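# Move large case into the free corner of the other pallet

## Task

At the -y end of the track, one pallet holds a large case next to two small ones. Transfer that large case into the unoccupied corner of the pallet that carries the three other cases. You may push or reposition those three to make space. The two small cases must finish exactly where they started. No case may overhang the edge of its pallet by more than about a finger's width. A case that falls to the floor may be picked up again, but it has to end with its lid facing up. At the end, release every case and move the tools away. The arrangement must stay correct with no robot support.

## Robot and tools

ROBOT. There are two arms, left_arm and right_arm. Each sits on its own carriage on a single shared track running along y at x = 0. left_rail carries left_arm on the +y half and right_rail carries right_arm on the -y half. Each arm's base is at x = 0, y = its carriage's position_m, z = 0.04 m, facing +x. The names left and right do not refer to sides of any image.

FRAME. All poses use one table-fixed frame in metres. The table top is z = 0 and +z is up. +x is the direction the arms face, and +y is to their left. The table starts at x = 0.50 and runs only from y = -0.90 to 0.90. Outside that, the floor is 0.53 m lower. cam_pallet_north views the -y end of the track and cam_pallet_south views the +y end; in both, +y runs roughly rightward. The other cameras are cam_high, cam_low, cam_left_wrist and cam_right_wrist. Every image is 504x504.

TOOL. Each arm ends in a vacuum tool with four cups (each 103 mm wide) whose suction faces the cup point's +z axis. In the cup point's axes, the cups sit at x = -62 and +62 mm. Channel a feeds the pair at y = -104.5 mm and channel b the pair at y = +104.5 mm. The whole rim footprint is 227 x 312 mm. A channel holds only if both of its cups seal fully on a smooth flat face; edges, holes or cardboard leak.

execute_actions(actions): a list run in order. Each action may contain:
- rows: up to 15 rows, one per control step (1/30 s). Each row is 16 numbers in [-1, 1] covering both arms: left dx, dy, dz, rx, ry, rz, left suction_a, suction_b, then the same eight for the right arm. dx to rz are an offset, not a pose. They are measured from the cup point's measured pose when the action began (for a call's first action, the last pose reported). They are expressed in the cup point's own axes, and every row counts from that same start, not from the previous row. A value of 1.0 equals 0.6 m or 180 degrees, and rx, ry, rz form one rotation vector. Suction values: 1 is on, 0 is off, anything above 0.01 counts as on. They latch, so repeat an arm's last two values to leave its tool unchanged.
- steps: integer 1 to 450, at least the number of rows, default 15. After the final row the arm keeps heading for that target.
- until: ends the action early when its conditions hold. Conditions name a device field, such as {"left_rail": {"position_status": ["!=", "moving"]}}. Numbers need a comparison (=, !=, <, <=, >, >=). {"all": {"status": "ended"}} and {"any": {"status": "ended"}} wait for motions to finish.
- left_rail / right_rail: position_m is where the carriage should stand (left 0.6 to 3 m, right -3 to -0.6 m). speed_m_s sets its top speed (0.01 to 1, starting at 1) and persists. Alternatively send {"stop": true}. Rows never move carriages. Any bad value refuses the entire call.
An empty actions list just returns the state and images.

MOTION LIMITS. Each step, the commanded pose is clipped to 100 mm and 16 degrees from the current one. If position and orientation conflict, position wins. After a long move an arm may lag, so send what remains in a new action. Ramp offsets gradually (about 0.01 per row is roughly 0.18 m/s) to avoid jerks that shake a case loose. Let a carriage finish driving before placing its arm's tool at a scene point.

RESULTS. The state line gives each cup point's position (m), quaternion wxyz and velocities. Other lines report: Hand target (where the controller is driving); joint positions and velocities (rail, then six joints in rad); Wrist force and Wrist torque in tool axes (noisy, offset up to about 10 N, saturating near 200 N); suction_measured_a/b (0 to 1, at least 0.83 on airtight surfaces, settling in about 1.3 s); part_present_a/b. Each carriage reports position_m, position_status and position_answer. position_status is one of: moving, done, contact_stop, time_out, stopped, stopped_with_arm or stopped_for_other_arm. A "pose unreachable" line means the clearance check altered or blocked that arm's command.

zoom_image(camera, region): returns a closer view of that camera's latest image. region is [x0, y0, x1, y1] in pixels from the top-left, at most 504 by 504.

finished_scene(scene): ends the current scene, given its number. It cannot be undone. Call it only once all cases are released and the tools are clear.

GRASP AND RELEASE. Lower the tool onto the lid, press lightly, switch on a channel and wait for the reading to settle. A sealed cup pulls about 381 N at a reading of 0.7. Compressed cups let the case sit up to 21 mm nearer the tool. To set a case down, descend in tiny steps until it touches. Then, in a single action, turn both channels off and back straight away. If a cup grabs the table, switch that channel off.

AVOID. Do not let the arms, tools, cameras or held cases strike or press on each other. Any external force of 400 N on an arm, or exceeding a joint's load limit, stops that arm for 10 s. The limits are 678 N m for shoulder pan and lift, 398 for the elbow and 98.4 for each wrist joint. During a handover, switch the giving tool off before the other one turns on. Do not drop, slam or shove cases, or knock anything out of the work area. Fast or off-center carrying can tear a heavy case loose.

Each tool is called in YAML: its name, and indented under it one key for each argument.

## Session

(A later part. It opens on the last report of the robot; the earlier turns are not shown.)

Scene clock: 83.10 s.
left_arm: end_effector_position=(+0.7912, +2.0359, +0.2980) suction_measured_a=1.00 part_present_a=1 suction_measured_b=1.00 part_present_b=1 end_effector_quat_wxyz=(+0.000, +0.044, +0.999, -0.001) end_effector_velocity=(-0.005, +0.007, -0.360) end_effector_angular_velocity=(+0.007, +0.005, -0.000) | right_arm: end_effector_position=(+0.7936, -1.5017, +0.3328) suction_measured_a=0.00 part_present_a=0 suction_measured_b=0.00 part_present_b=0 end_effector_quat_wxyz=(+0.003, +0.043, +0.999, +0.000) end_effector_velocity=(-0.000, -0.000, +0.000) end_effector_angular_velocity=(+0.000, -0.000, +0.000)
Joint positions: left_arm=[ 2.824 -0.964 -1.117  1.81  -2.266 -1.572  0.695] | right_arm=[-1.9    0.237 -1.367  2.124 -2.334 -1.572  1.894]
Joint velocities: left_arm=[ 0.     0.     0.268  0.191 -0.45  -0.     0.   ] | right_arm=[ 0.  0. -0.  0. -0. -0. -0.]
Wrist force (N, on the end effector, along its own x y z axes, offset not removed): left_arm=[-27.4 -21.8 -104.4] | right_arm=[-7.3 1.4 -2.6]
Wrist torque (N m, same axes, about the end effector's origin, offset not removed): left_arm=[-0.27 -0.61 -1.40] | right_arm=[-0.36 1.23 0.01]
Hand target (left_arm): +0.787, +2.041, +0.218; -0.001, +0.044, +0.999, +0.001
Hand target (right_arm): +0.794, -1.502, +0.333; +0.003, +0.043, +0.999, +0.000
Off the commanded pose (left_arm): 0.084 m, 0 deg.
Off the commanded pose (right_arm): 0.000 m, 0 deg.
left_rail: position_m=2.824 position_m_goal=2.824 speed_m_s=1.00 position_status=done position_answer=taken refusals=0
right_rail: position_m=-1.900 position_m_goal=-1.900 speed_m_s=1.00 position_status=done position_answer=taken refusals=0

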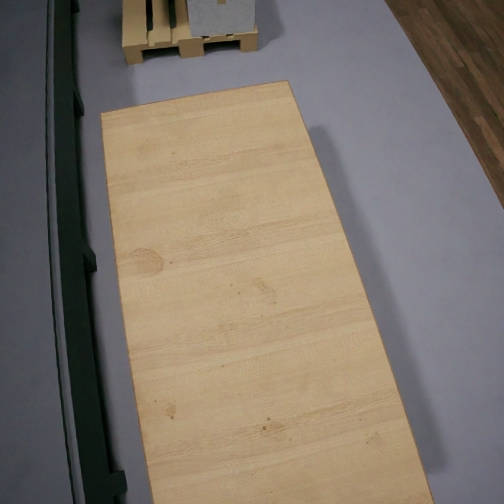

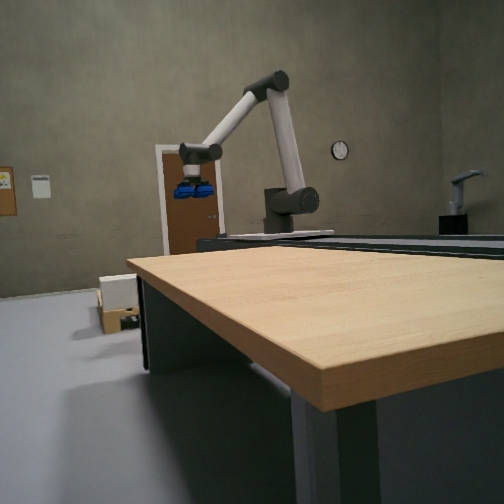

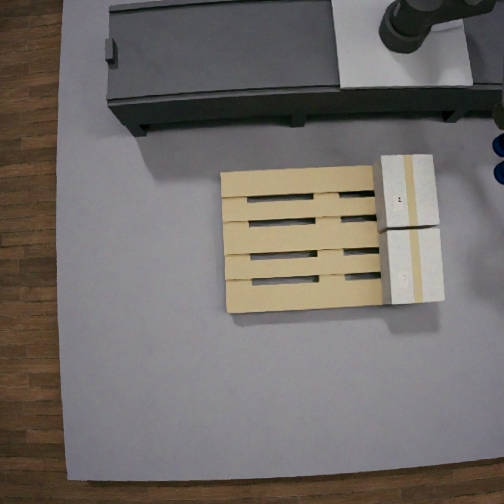

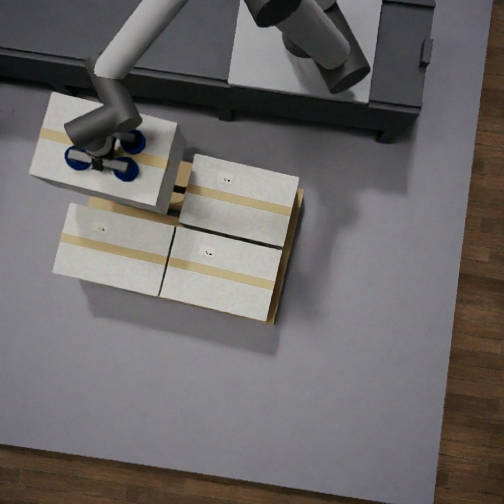

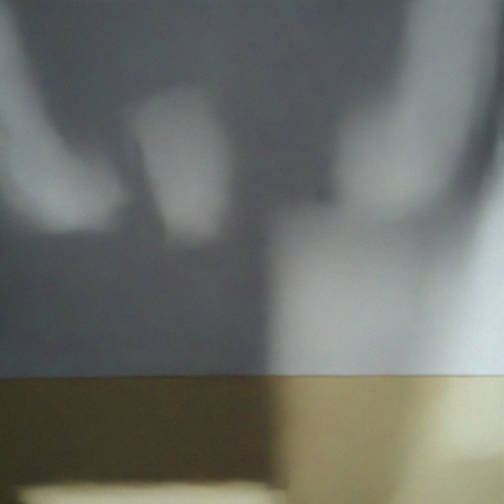

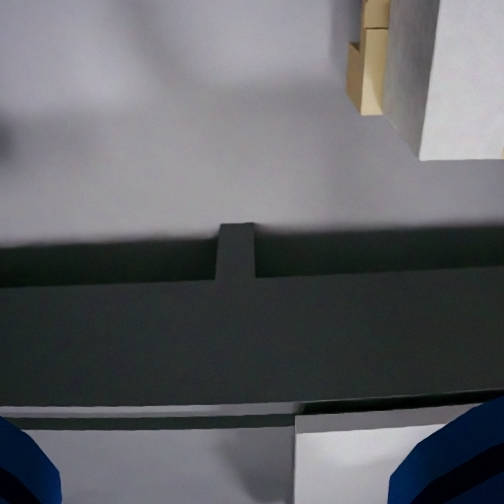

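execute_actions:
  actions: []

Scene clock: 83.43 s.
left_arm: end_effector_position=(+0.7875, +2.0411, +0.2204) suction_measured_a=1.00 part_present_a=1 suction_measured_b=1.00 part_present_b=1 end_effector_quat_wxyz=(-0.001, +0.044, +0.999, +0.001) end_effector_velocity=(-0.001, +0.001, -0.023) end_effector_angular_velocity=(-0.002, -0.001, +0.000) | right_arm: end_effector_position=(+0.7936, -1.5017, +0.3328) suction_measured_a=0.00 part_present_a=0 suction_measured_b=0.00 part_present_b=0 end_effector_quat_wxyz=(+0.003, +0.043, +0.999, +0.000) end_effector_velocity=(-0.000, +0.000, +0.000) end_effector_angular_velocity=(-0.000, -0.000, -0.000)
Joint positions: left_arm=[ 2.824 -0.964 -1.059  1.851 -2.36  -1.572  0.694] | right_arm=[-1.9    0.237 -1.367  2.124 -2.334 -1.572  1.894]
Joint velocities: left_arm=[ 0.     0.     0.018  0.012 -0.033 -0.001 -0.   ] | right_arm=[ 0.  0. -0.  0. -0. -0.  0.]
Wrist force (N, on the end effector, along its own x y z axes, offset not removed): left_arm=[-6.8 1.6 24.3] | right_arm=[-1.7 0.2 -0.8]
Wrist torque (N m, same axes, about the end effector's origin, offset not removed): left_arm=[-8.78 0.62 0.03] | right_arm=[-0.56 0.37 -0.15]
Hand target (left_arm): +0.787, +2.041, +0.218; -0.001, +0.044, +0.999, +0.001
Hand target (right_arm): +0.794, -1.502, +0.333; +0.003, +0.043, +0.999, +0.000
Off the commanded pose (left_arm): 0.009 m, 0 deg.
Off the commanded pose (right_arm): 0.000 m, 0 deg.
left_rail: position_m=2.824 position_m_goal=2.824 speed_m_s=1.00 position_status=done position_answer=taken refusals=0
right_rail: position_m=-1.900 position_m_goal=-1.900 speed_m_s=1.00 position_status=done position_answer=taken refusals=0

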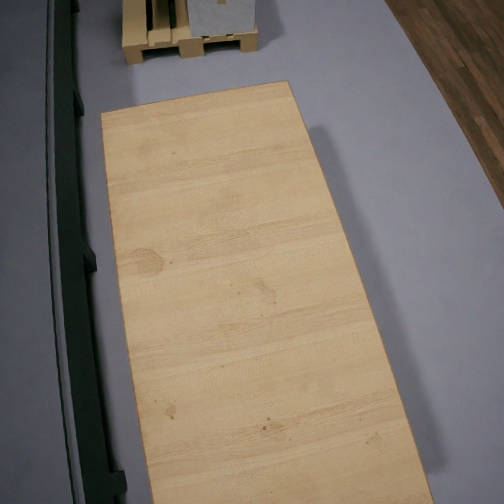

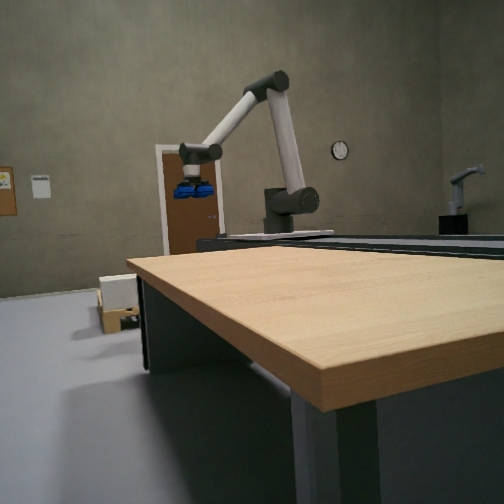

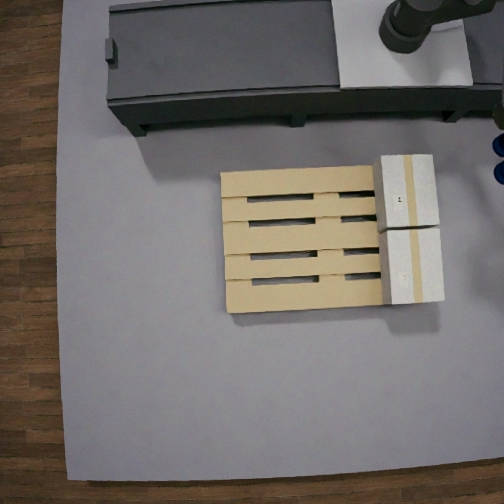

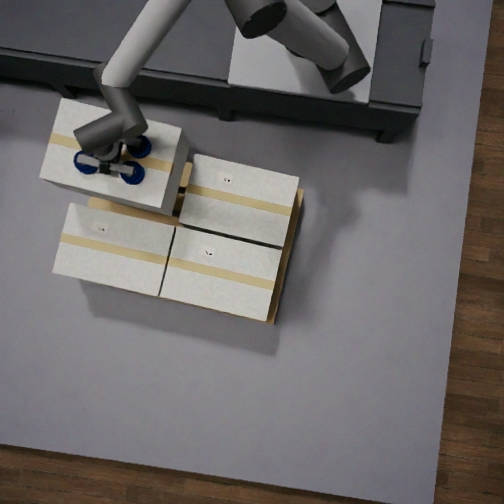

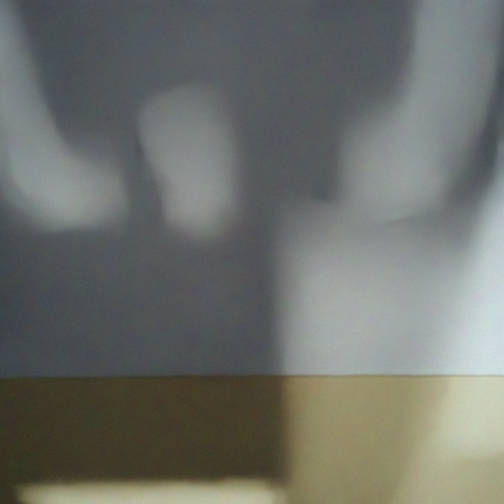

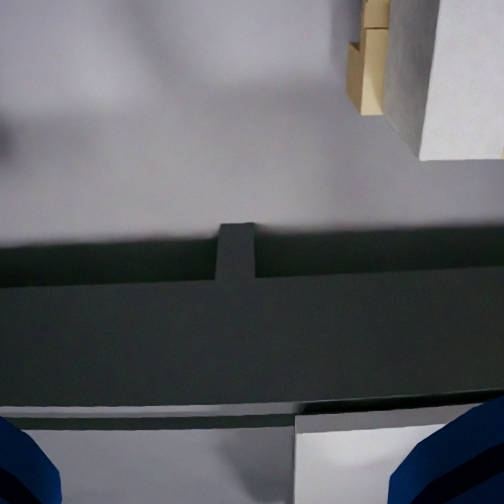

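execute_actions:
  actions:
    - {"rows":[[-0.001,-0.001,0.012,0,0,0,1,1,0,0,0,0,0,0,0,0],[-0.003,-0.003,0.038,0,0,0,1,1,0,0,0,0,0,0,0,0],[-0.005,-0.005,0.073,0,0,0,1,1,0,0,0,0,0,0,0,0],[-0.008,-0.007,0.108,0,0,0,1,1,0,0,0,0,0,0,0,0],[-0.009,-0.008,0.133,0,0,0,1,1,0,0,0,0,0,0,0,0]],"steps":5}

Scene clock: 84.03 s.
left_arm: end_effector_position=(+0.7884, +2.0397, +0.1993) suction_measured_a=1.00 part_present_a=1 suction_measured_b=1.00 part_present_b=1 end_effector_quat_wxyz=(-0.001, +0.044, +0.999, +0.001) end_effector_velocity=(+0.007, -0.008, -0.346) end_effector_angular_velocity=(+0.023, +0.016, +0.001) | right_arm: end_effector_position=(+0.7936, -1.5017, +0.3328) suction_measured_a=0.00 part_present_a=0 suction_measured_b=0.00 part_present_b=0 end_effector_quat_wxyz=(+0.003, +0.043, +0.999, +0.000) end_effector_velocity=(+0.000, +0.000, -0.000) end_effector_angular_velocity=(+0.000, +0.000, +0.000)
Joint positions: left_arm=[ 2.824 -0.964 -1.039  1.857 -2.385 -1.572  0.694] | right_arm=[-1.9    0.237 -1.367  2.124 -2.334 -1.572  1.894]
Joint velocities: left_arm=[ 0.     0.001  0.318  0.09  -0.38   0.     0.   ] | right_arm=[ 0.  0.  0. -0.  0.  0. -0.]
Wrist force (N, on the end effector, along its own x y z axes, offset not removed): left_arm=[-12.4 -9.6 -43.9] | right_arm=[-3.1 -1.5 6.6]
Wrist torque (N m, same axes, about the end effector's origin, offset not removed): left_arm=[-4.73 0.56 -0.16] | right_arm=[-0.98 0.52 -0.16]
Hand target (left_arm): +0.789, +2.039, +0.143; -0.002, +0.044, +0.999, +0.002
Hand target (right_arm): +0.794, -1.502, +0.333; +0.003, +0.043, +0.999, +0.000
Off the commanded pose (left_arm): 0.059 m, 0 deg.
Off the commanded pose (right_arm): 0.000 m, 0 deg.
left_rail: position_m=2.824 position_m_goal=2.824 speed_m_s=1.00 position_status=done position_answer=taken refusals=0
right_rail: position_m=-1.900 position_m_goal=-1.900 speed_m_s=1.00 position_status=done position_answer=taken refusals=0

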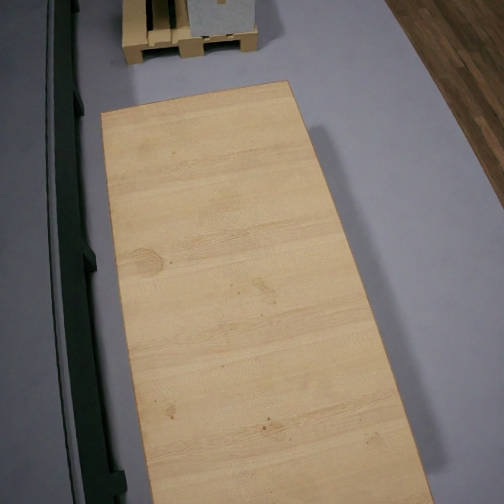

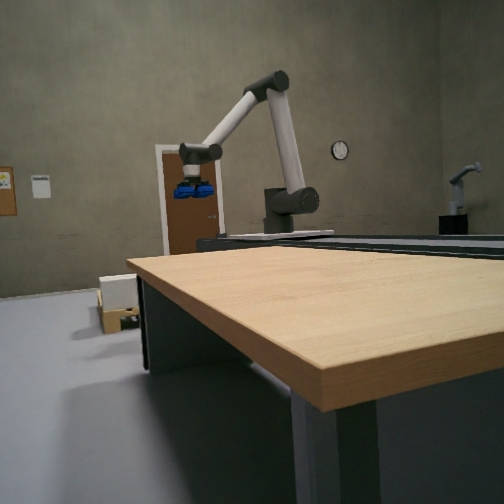

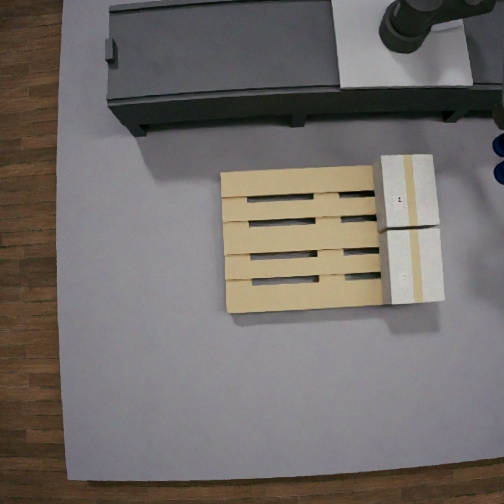

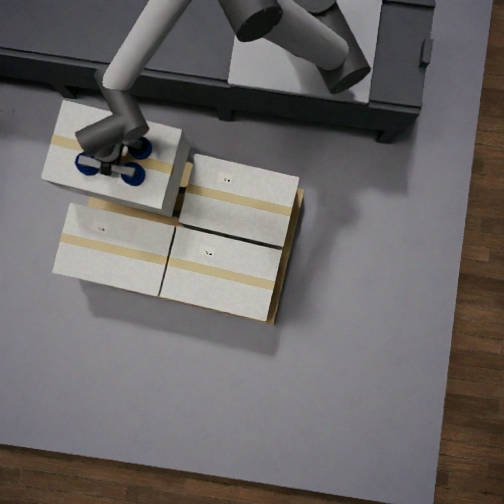

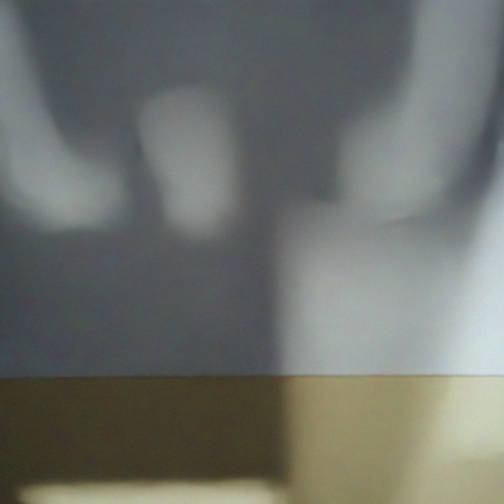

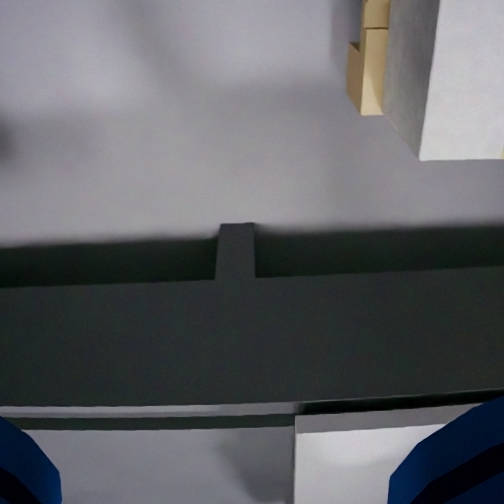

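execute_actions:
  actions: []

zoom_image:
  camera: "cam_pallet_south"
  region: [30, 80, 230, 260]

Scene clock: 84.40 s.
left_arm: end_effector_position=(+0.7893, +2.0392, +0.1441) suction_measured_a=1.00 part_present_a=1 suction_measured_b=1.00 part_present_b=1 end_effector_quat_wxyz=(-0.002, +0.044, +0.999, +0.002) end_effector_velocity=(+0.001, +0.000, -0.011) end_effector_angular_velocity=(-0.001, -0.000, +0.000) | right_arm: end_effector_position=(+0.7936, -1.5017, +0.3328) suction_measured_a=0.00 part_present_a=0 suction_measured_b=0.00 part_present_b=0 end_effector_quat_wxyz=(+0.003, +0.043, +0.999, +0.000) end_effector_velocity=(+0.000, -0.000, +0.000) end_effector_angular_velocity=(-0.000, -0.000, -0.000)
Joint positions: left_arm=[ 2.824 -0.964 -0.988  1.871 -2.448 -1.572  0.695] | right_arm=[-1.9    0.237 -1.367  2.124 -2.334 -1.572  1.894]
Joint velocities: left_arm=[ 0.     0.001  0.01   0.003 -0.013 -0.     0.   ] | right_arm=[ 0.  0. -0. -0. -0. -0.  0.]
Wrist force (N, on the end effector, along its own x y z axes, offset not removed): left_arm=[-6.2 -1.4 20.5] | right_arm=[-2.3 6.3 -0.6]
Wrist torque (N m, same axes, about the end effector's origin, offset not removed): left_arm=[-9.68 0.87 0.08] | right_arm=[0.54 0.72 -0.08]
Hand target (left_arm): +0.789, +2.039, +0.143; -0.002, +0.044, +0.999, +0.002
Hand target (right_arm): +0.794, -1.502, +0.333; +0.003, +0.043, +0.999, +0.000
Off the commanded pose (left_arm): 0.006 m, 0 deg.
Off the commanded pose (right_arm): 0.000 m, 0 deg.
left_rail: position_m=2.824 position_m_goal=2.824 speed_m_s=1.00 position_status=done position_answer=taken refusals=0
right_rail: position_m=-1.900 position_m_goal=-1.900 speed_m_s=1.00 position_status=done position_answer=taken refusals=0

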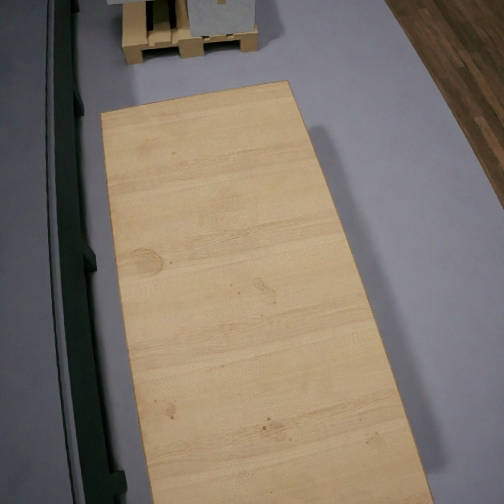

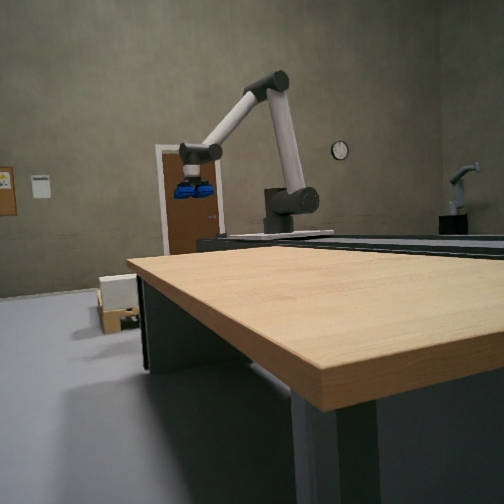

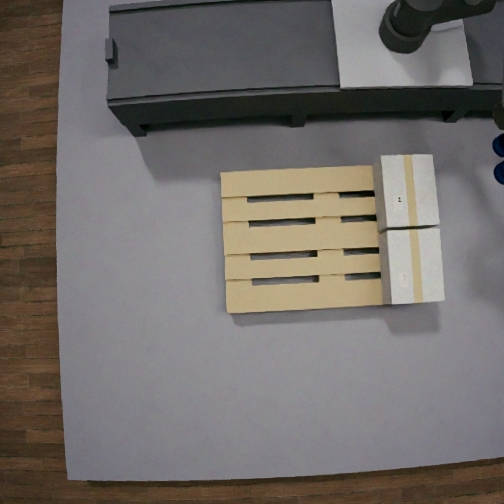

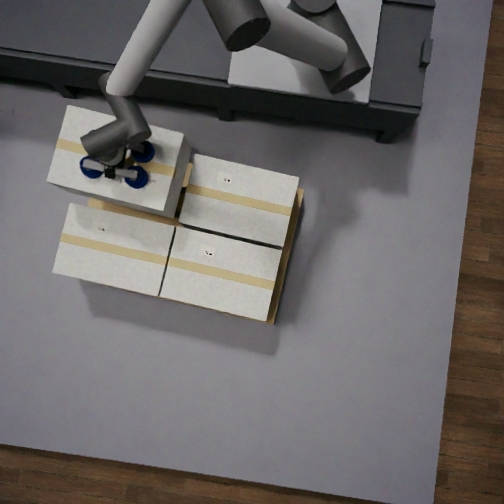

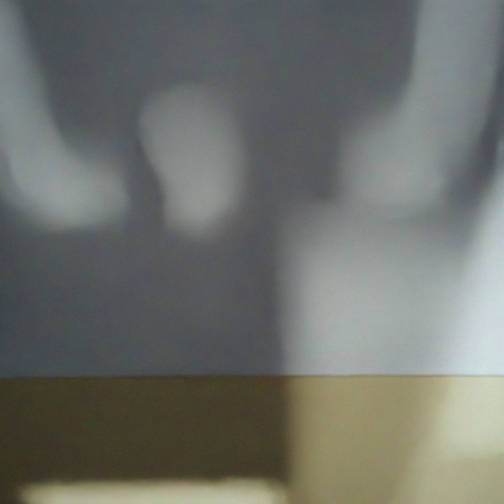

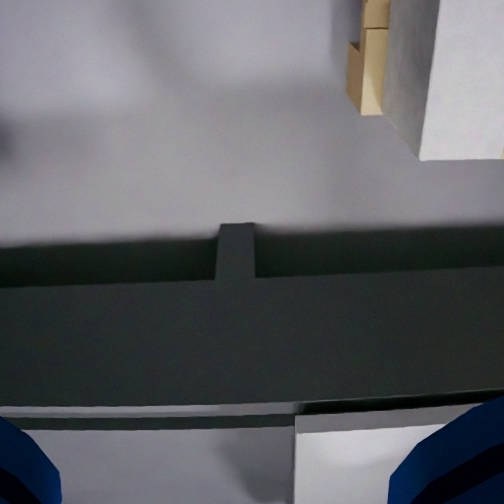

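Region (30, 80, 230, 260) of cam_pallet_south's 504x504 image, scaled by 2.520, with more detail than that image has; it fills the top 454 rows of this view, and the rest is white.

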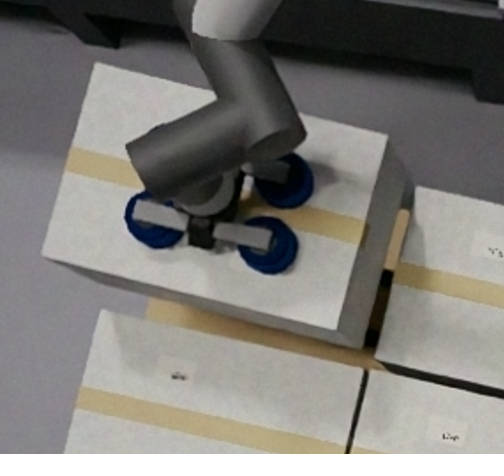

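execute_actions:
  actions:
    - {"rows":[[-0.001,-0.001,0.016,0.0002,-0.0002,-0.0005,1,1,0,0,0,0,0,0,0,0],[-0.002,-0.002,0.048,0.0004,-0.0004,-0.0013,1,1,0,0,0,0,0,0,0,0],[-0.004,-0.0045,0.09,0.0007,-0.0007,-0.0023,1,1,0,0,0,0,0,0,0,0],[-0.006,-0.007,0.131,0.001,-0.001,-0.0034,1,1,0,0,0,0,0,0,0,0],[-0.007,-0.008,0.16,0.0012,-0.0013,-0.0041,1,1,0,0,0,0,0,0,0,0]],"steps":5}

Scene clock: 86.97 s.
left_arm: end_effector_position=(+0.7900, +2.0387, +0.1190) suction_measured_a=1.00 part_present_a=1 suction_measured_b=1.00 part_present_b=1 end_effector_quat_wxyz=(-0.002, +0.042, +0.999, +0.001) end_effector_velocity=(-0.004, +0.005, -0.415) end_effector_angular_velocity=(+0.014, +0.008, +0.064) | right_arm: end_effector_position=(+0.7936, -1.5017, +0.3328) suction_measured_a=0.00 part_present_a=0 suction_measured_b=0.00 part_present_b=0 end_effector_quat_wxyz=(+0.003, +0.043, +0.999, +0.000) end_effector_velocity=(-0.000, +0.000, +0.000) end_effector_angular_velocity=(+0.000, -0.000, -0.000)
Joint positions: left_arm=[ 2.824 -0.964 -0.964  1.876 -2.479 -1.572  0.691] | right_arm=[-1.9    0.237 -1.367  2.124 -2.334 -1.572  1.894]
Joint velocities: left_arm=[ 0.    -0.001  0.396  0.092 -0.471  0.001 -0.064] | right_arm=[ 0.  0. -0.  0. -0. -0.  0.]
Wrist force (N, on the end effector, along its own x y z axes, offset not removed): left_arm=[-12.3 -12.3 -45.8] | right_arm=[3.6 3.5 2.3]
Wrist torque (N m, same axes, about the end effector's origin, offset not removed): left_arm=[-5.02 0.11 -0.07] | right_arm=[-0.05 -0.23 -0.01]
Hand target (left_arm): +0.789, +2.039, +0.052; -0.001, +0.038, +0.999, +0.001
Hand target (right_arm): +0.794, -1.502, +0.333; +0.003, +0.043, +0.999, +0.000
Off the commanded pose (left_arm): 0.071 m, 1 deg.
Off the commanded pose (right_arm): 0.000 m, 0 deg.
left_rail: position_m=2.824 position_m_goal=2.824 speed_m_s=1.00 position_status=done position_answer=taken refusals=0
right_rail: position_m=-1.900 position_m_goal=-1.900 speed_m_s=1.00 position_status=done position_answer=taken refusals=0

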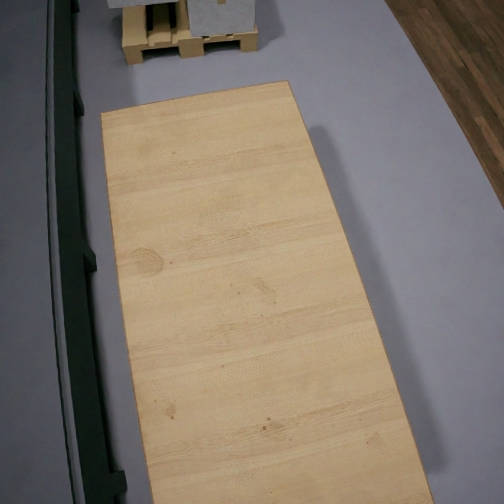

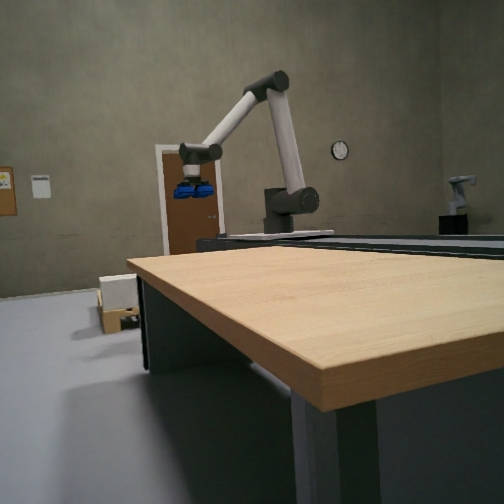

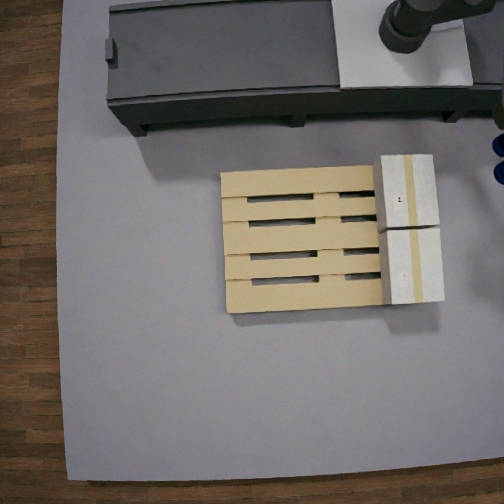

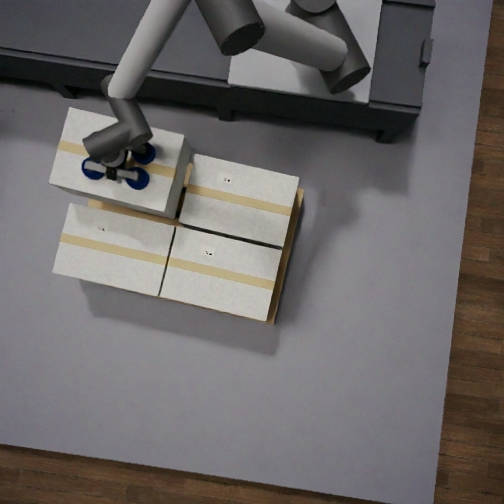

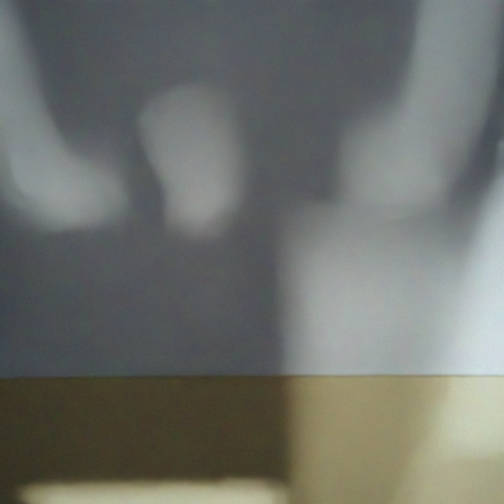

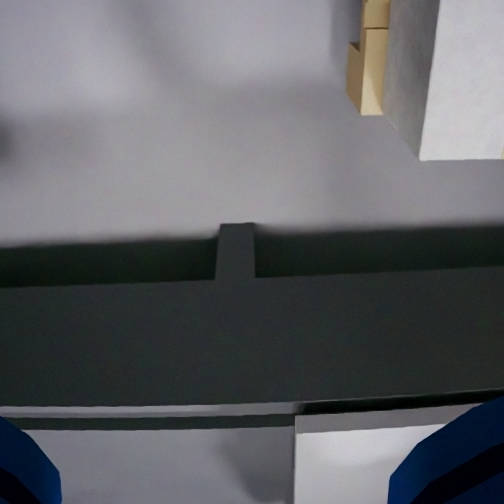

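execute_actions:
  actions: []

Scene clock: 87.07 s.
left_arm: end_effector_position=(+0.7891, +2.0399, +0.0769) suction_measured_a=1.00 part_present_a=1 suction_measured_b=1.00 part_present_b=1 end_effector_quat_wxyz=(-0.002, +0.039, +0.999, +0.002) end_effector_velocity=(-0.012, +0.016, -0.301) end_effector_angular_velocity=(+0.022, +0.012, +0.036) | right_arm: end_effector_position=(+0.7936, -1.5017, +0.3328) suction_measured_a=0.00 part_present_a=0 suction_measured_b=0.00 part_present_b=0 end_effector_quat_wxyz=(+0.003, +0.043, +0.999, +0.000) end_effector_velocity=(-0.000, -0.000, +0.000) end_effector_angular_velocity=(+0.000, -0.000, +0.000)
Joint positions: left_arm=[ 2.824 -0.964 -0.923  1.885 -2.526 -1.571  0.686] | right_arm=[-1.9    0.237 -1.367  2.124 -2.334 -1.572  1.894]
Joint velocities: left_arm=[ 0.    -0.002  0.288  0.066 -0.329  0.002 -0.038] | right_arm=[ 0. -0. -0.  0. -0.  0. -0.]
Wrist force (N, on the end effector, along its own x y z axes, offset not removed): left_arm=[3.3 6.6 92.0] | right_arm=[3.1 4.6 5.3]
Wrist torque (N m, same axes, about the end effector's origin, offset not removed): left_arm=[-15.37 1.48 0.42] | right_arm=[-0.14 -0.48 0.10]
Hand target (left_arm): +0.789, +2.039, +0.052; -0.001, +0.038, +0.999, +0.001
Hand target (right_arm): +0.794, -1.502, +0.333; +0.003, +0.043, +0.999, +0.000
Off the commanded pose (left_arm): 0.030 m, 0 deg.
Off the commanded pose (right_arm): 0.000 m, 0 deg.
left_rail: position_m=2.824 position_m_goal=2.824 speed_m_s=1.00 position_status=done position_answer=taken refusals=0
right_rail: position_m=-1.900 position_m_goal=-1.900 speed_m_s=1.00 position_status=done position_answer=taken refusals=0

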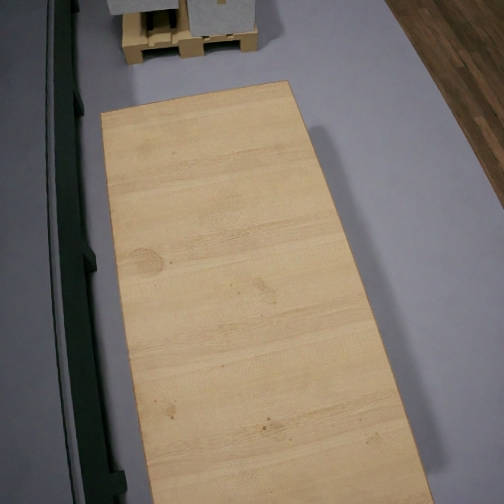

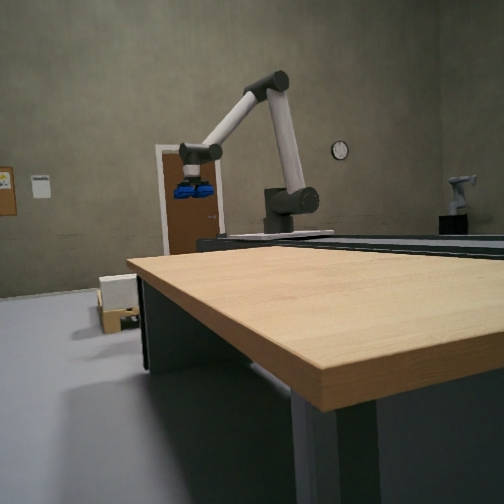

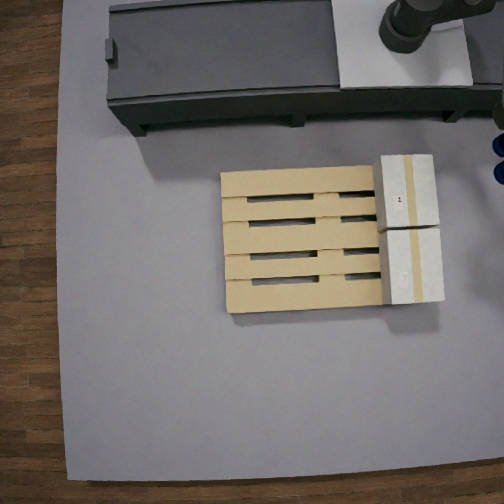

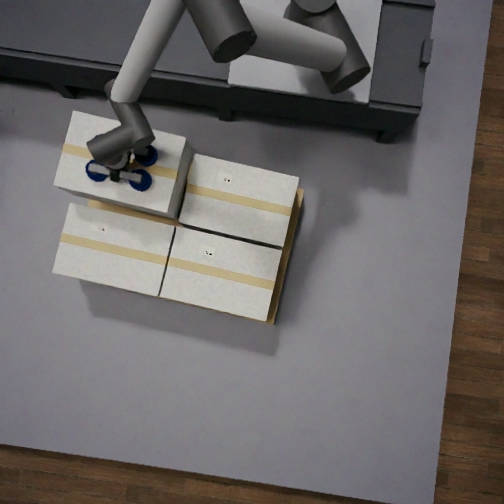

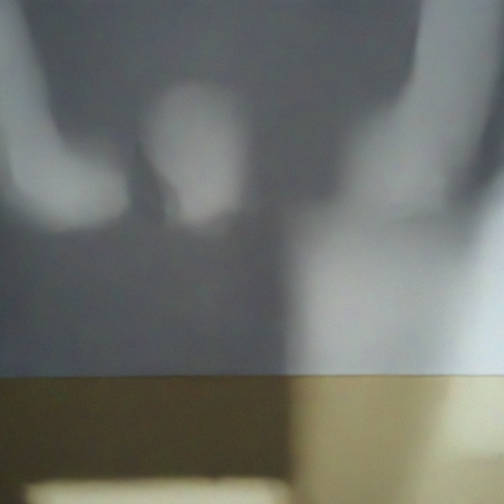

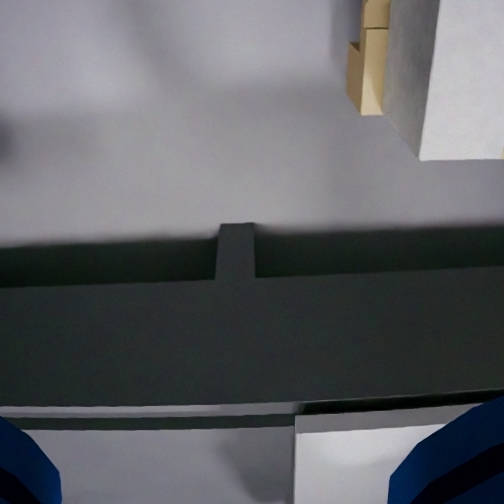

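execute_actions:
  actions: []

zoom_image:
  camera: "cam_pallet_south"
  region: [30, 80, 230, 260]

Scene clock: 87.53 s.
left_arm: end_effector_position=(+0.7888, +2.0396, +0.0523) suction_measured_a=1.00 part_present_a=1 suction_measured_b=1.00 part_present_b=1 end_effector_quat_wxyz=(-0.001, +0.038, +0.999, +0.001) end_effector_velocity=(-0.000, -0.000, -0.001) end_effector_angular_velocity=(-0.000, -0.000, -0.000) | right_arm: end_effector_position=(+0.7936, -1.5017, +0.3328) suction_measured_a=0.00 part_present_a=0 suction_measured_b=0.00 part_present_b=0 end_effector_quat_wxyz=(+0.003, +0.043, +0.999, +0.000) end_effector_velocity=(-0.000, +0.000, +0.000) end_effector_angular_velocity=(+0.000, -0.000, +0.000)
Joint positions: left_arm=[ 2.824 -0.964 -0.899  1.889 -2.558 -1.571  0.682] | right_arm=[-1.9    0.237 -1.367  2.124 -2.334 -1.572  1.894]
Joint velocities: left_arm=[ 0.    -0.     0.001  0.001 -0.002  0.    -0.   ] | right_arm=[ 0. -0. -0.  0. -0.  0. -0.]
Wrist force (N, on the end effector, along its own x y z axes, offset not removed): left_arm=[-6.6 -4.2 17.7] | right_arm=[1.7 6.7 0.8]
Wrist torque (N m, same axes, about the end effector's origin, offset not removed): left_arm=[-10.03 0.90 0.13] | right_arm=[0.38 0.02 0.13]
Hand target (left_arm): +0.789, +2.039, +0.052; -0.001, +0.038, +0.999, +0.001
Hand target (right_arm): +0.794, -1.502, +0.333; +0.003, +0.043, +0.999, +0.000
Off the commanded pose (left_arm): 0.008 m, 0 deg.
Off the commanded pose (right_arm): 0.000 m, 0 deg.
left_rail: position_m=2.824 position_m_goal=2.824 speed_m_s=1.00 position_status=done position_answer=taken refusals=0
right_rail: position_m=-1.900 position_m_goal=-1.900 speed_m_s=1.00 position_status=done position_answer=taken refusals=0

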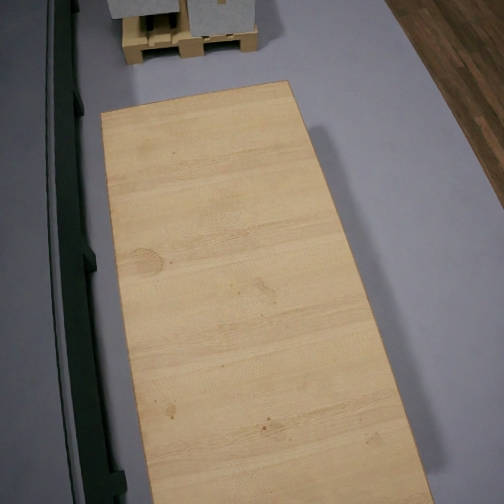

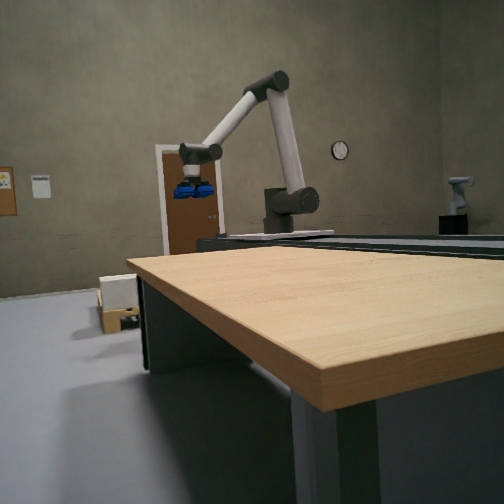

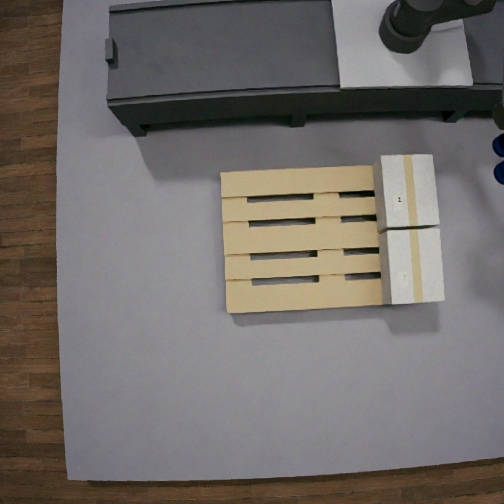

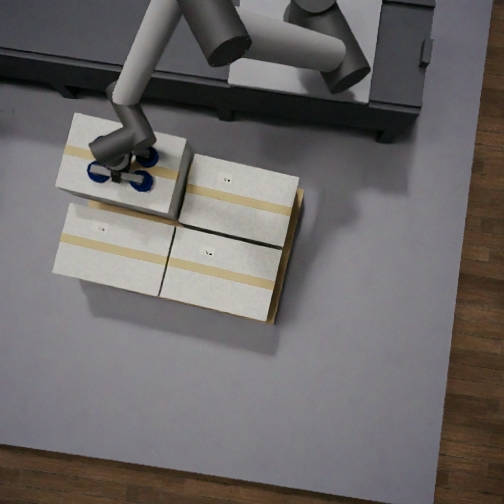

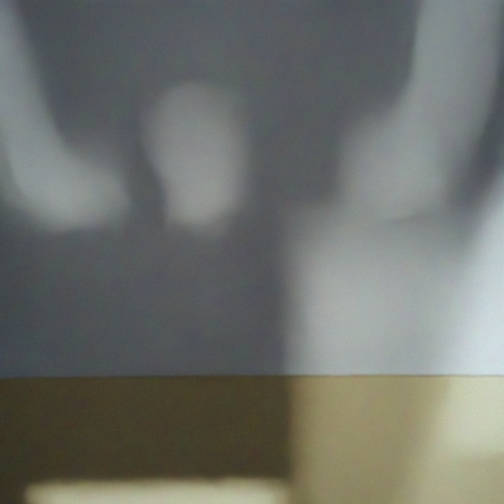

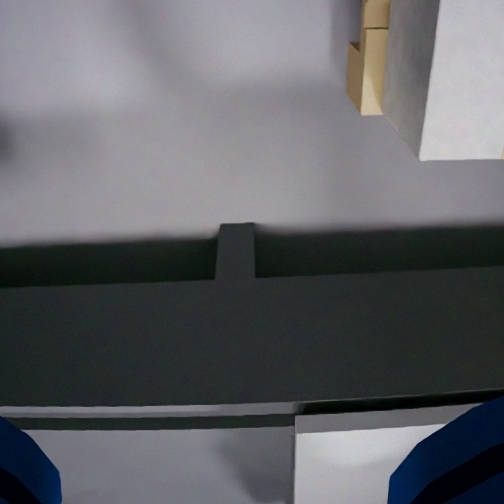

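Region (30, 80, 230, 260) of cam_pallet_south's 504x504 image, scaled by 2.520, with more detail than that image has; it fills the top 454 rows of this view, and the rest is white.

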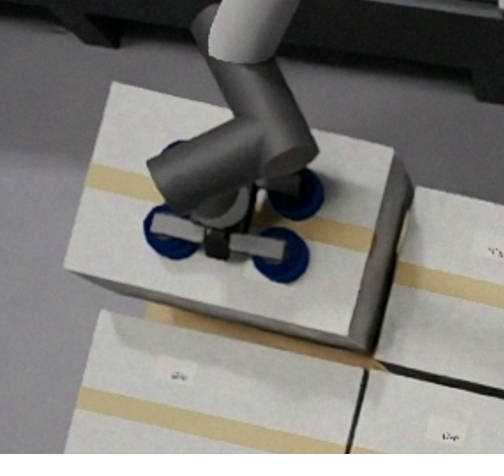

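execute_actions:
  actions:
    - {"rows":[[-0.003,-0.0004,0.016,0,0,0,1,1,0,0,0,0,0,0,0,0],[-0.01,-0.001,0.048,0,0,0,1,1,0,0,0,0,0,0,0,0],[-0.018,-0.002,0.09,0,0,0,1,1,0,0,0,0,0,0,0,0],[-0.027,-0.003,0.132,0,0,0,1,1,0,0,0,0,0,0,0,0],[-0.0324,-0.0036,0.162,0,0,0,1,1,0,0,0,0,0,0,0,0]],"steps":5}

Scene clock: 88.60 s.
left_arm: end_effector_position=(+0.7936, +2.0387, +0.0282) suction_measured_a=1.00 part_present_a=1 suction_measured_b=1.00 part_present_b=1 end_effector_quat_wxyz=(-0.001, +0.038, +0.999, +0.001) end_effector_velocity=(+0.071, +0.005, -0.405) end_effector_angular_velocity=(+0.005, +0.003, -0.001) | right_arm: end_effector_position=(+0.7936, -1.5017, +0.3328) suction_measured_a=0.00 part_present_a=0 suction_measured_b=0.00 part_present_b=0 end_effector_quat_wxyz=(+0.003, +0.043, +0.999, +0.000) end_effector_velocity=(-0.000, +0.000, +0.000) end_effector_angular_velocity=(-0.000, -0.000, -0.000)
Joint positions: left_arm=[ 2.824 -0.961 -0.871  1.886 -2.583 -1.571  0.685] | right_arm=[-1.9    0.237 -1.367  2.124 -2.334 -1.572  1.894]
Joint velocities: left_arm=[ 0.     0.055  0.451 -0.05  -0.395 -0.     0.056] | right_arm=[ 0.  0. -0.  0. -0. -0.  0.]
Wrist force (N, on the end effector, along its own x y z axes, offset not removed): left_arm=[-3.2 -10.4 -45.5] | right_arm=[-3.4 1.5 -0.1]
Wrist torque (N m, same axes, about the end effector's origin, offset not removed): left_arm=[-5.39 0.29 0.12] | right_arm=[-0.21 0.41 -0.01]
Hand target (left_arm): +0.803, +2.042, -0.041; -0.002, +0.038, +0.999, +0.002
Hand target (right_arm): +0.794, -1.502, +0.333; +0.003, +0.043, +0.999, +0.000
Off the commanded pose (left_arm): 0.075 m, 0 deg.
Off the commanded pose (right_arm): 0.000 m, 0 deg.
left_rail: position_m=2.824 position_m_goal=2.824 speed_m_s=1.00 position_status=done position_answer=taken refusals=0
right_rail: position_m=-1.900 position_m_goal=-1.900 speed_m_s=1.00 position_status=done position_answer=taken refusals=0

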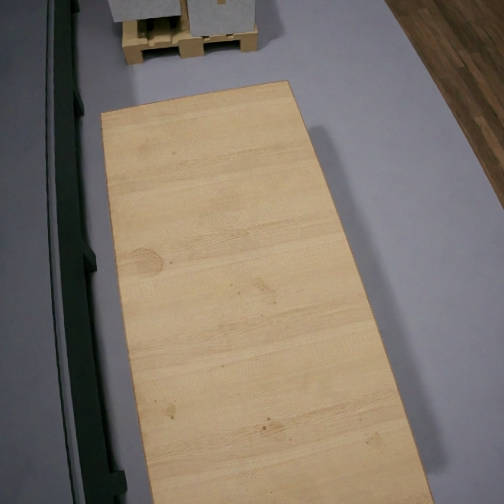

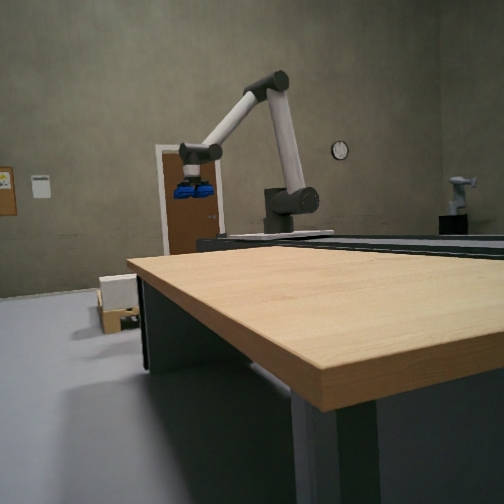

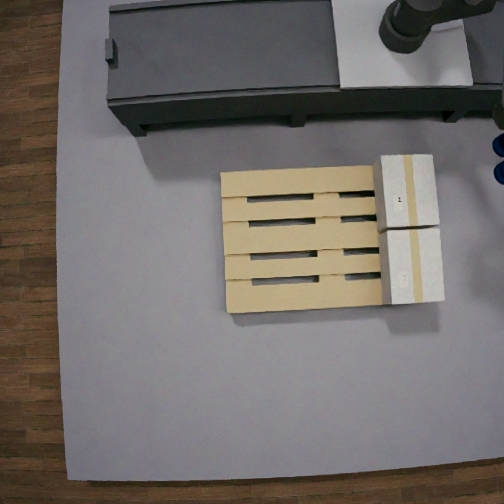

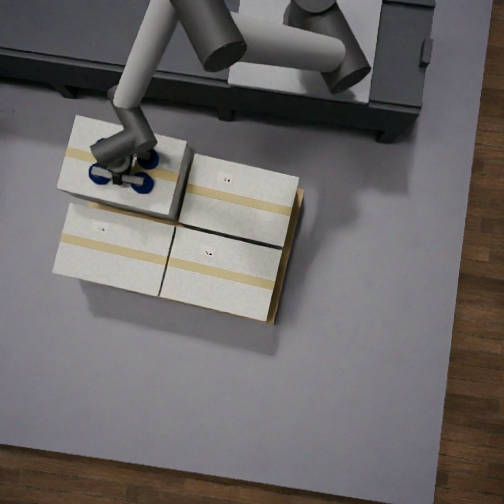

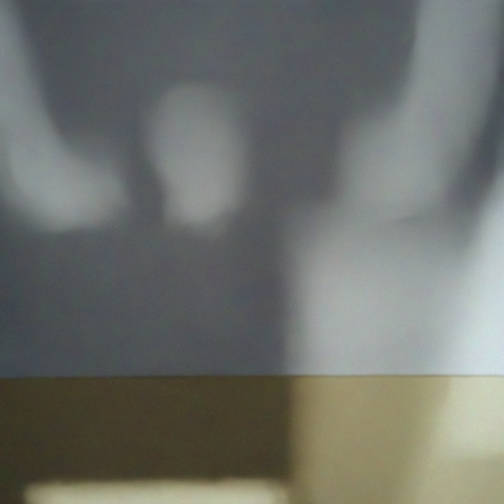

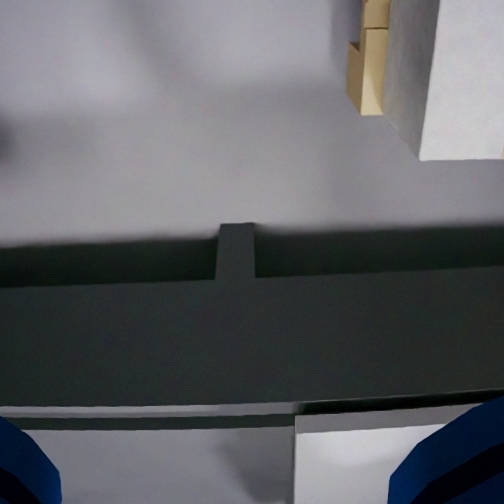

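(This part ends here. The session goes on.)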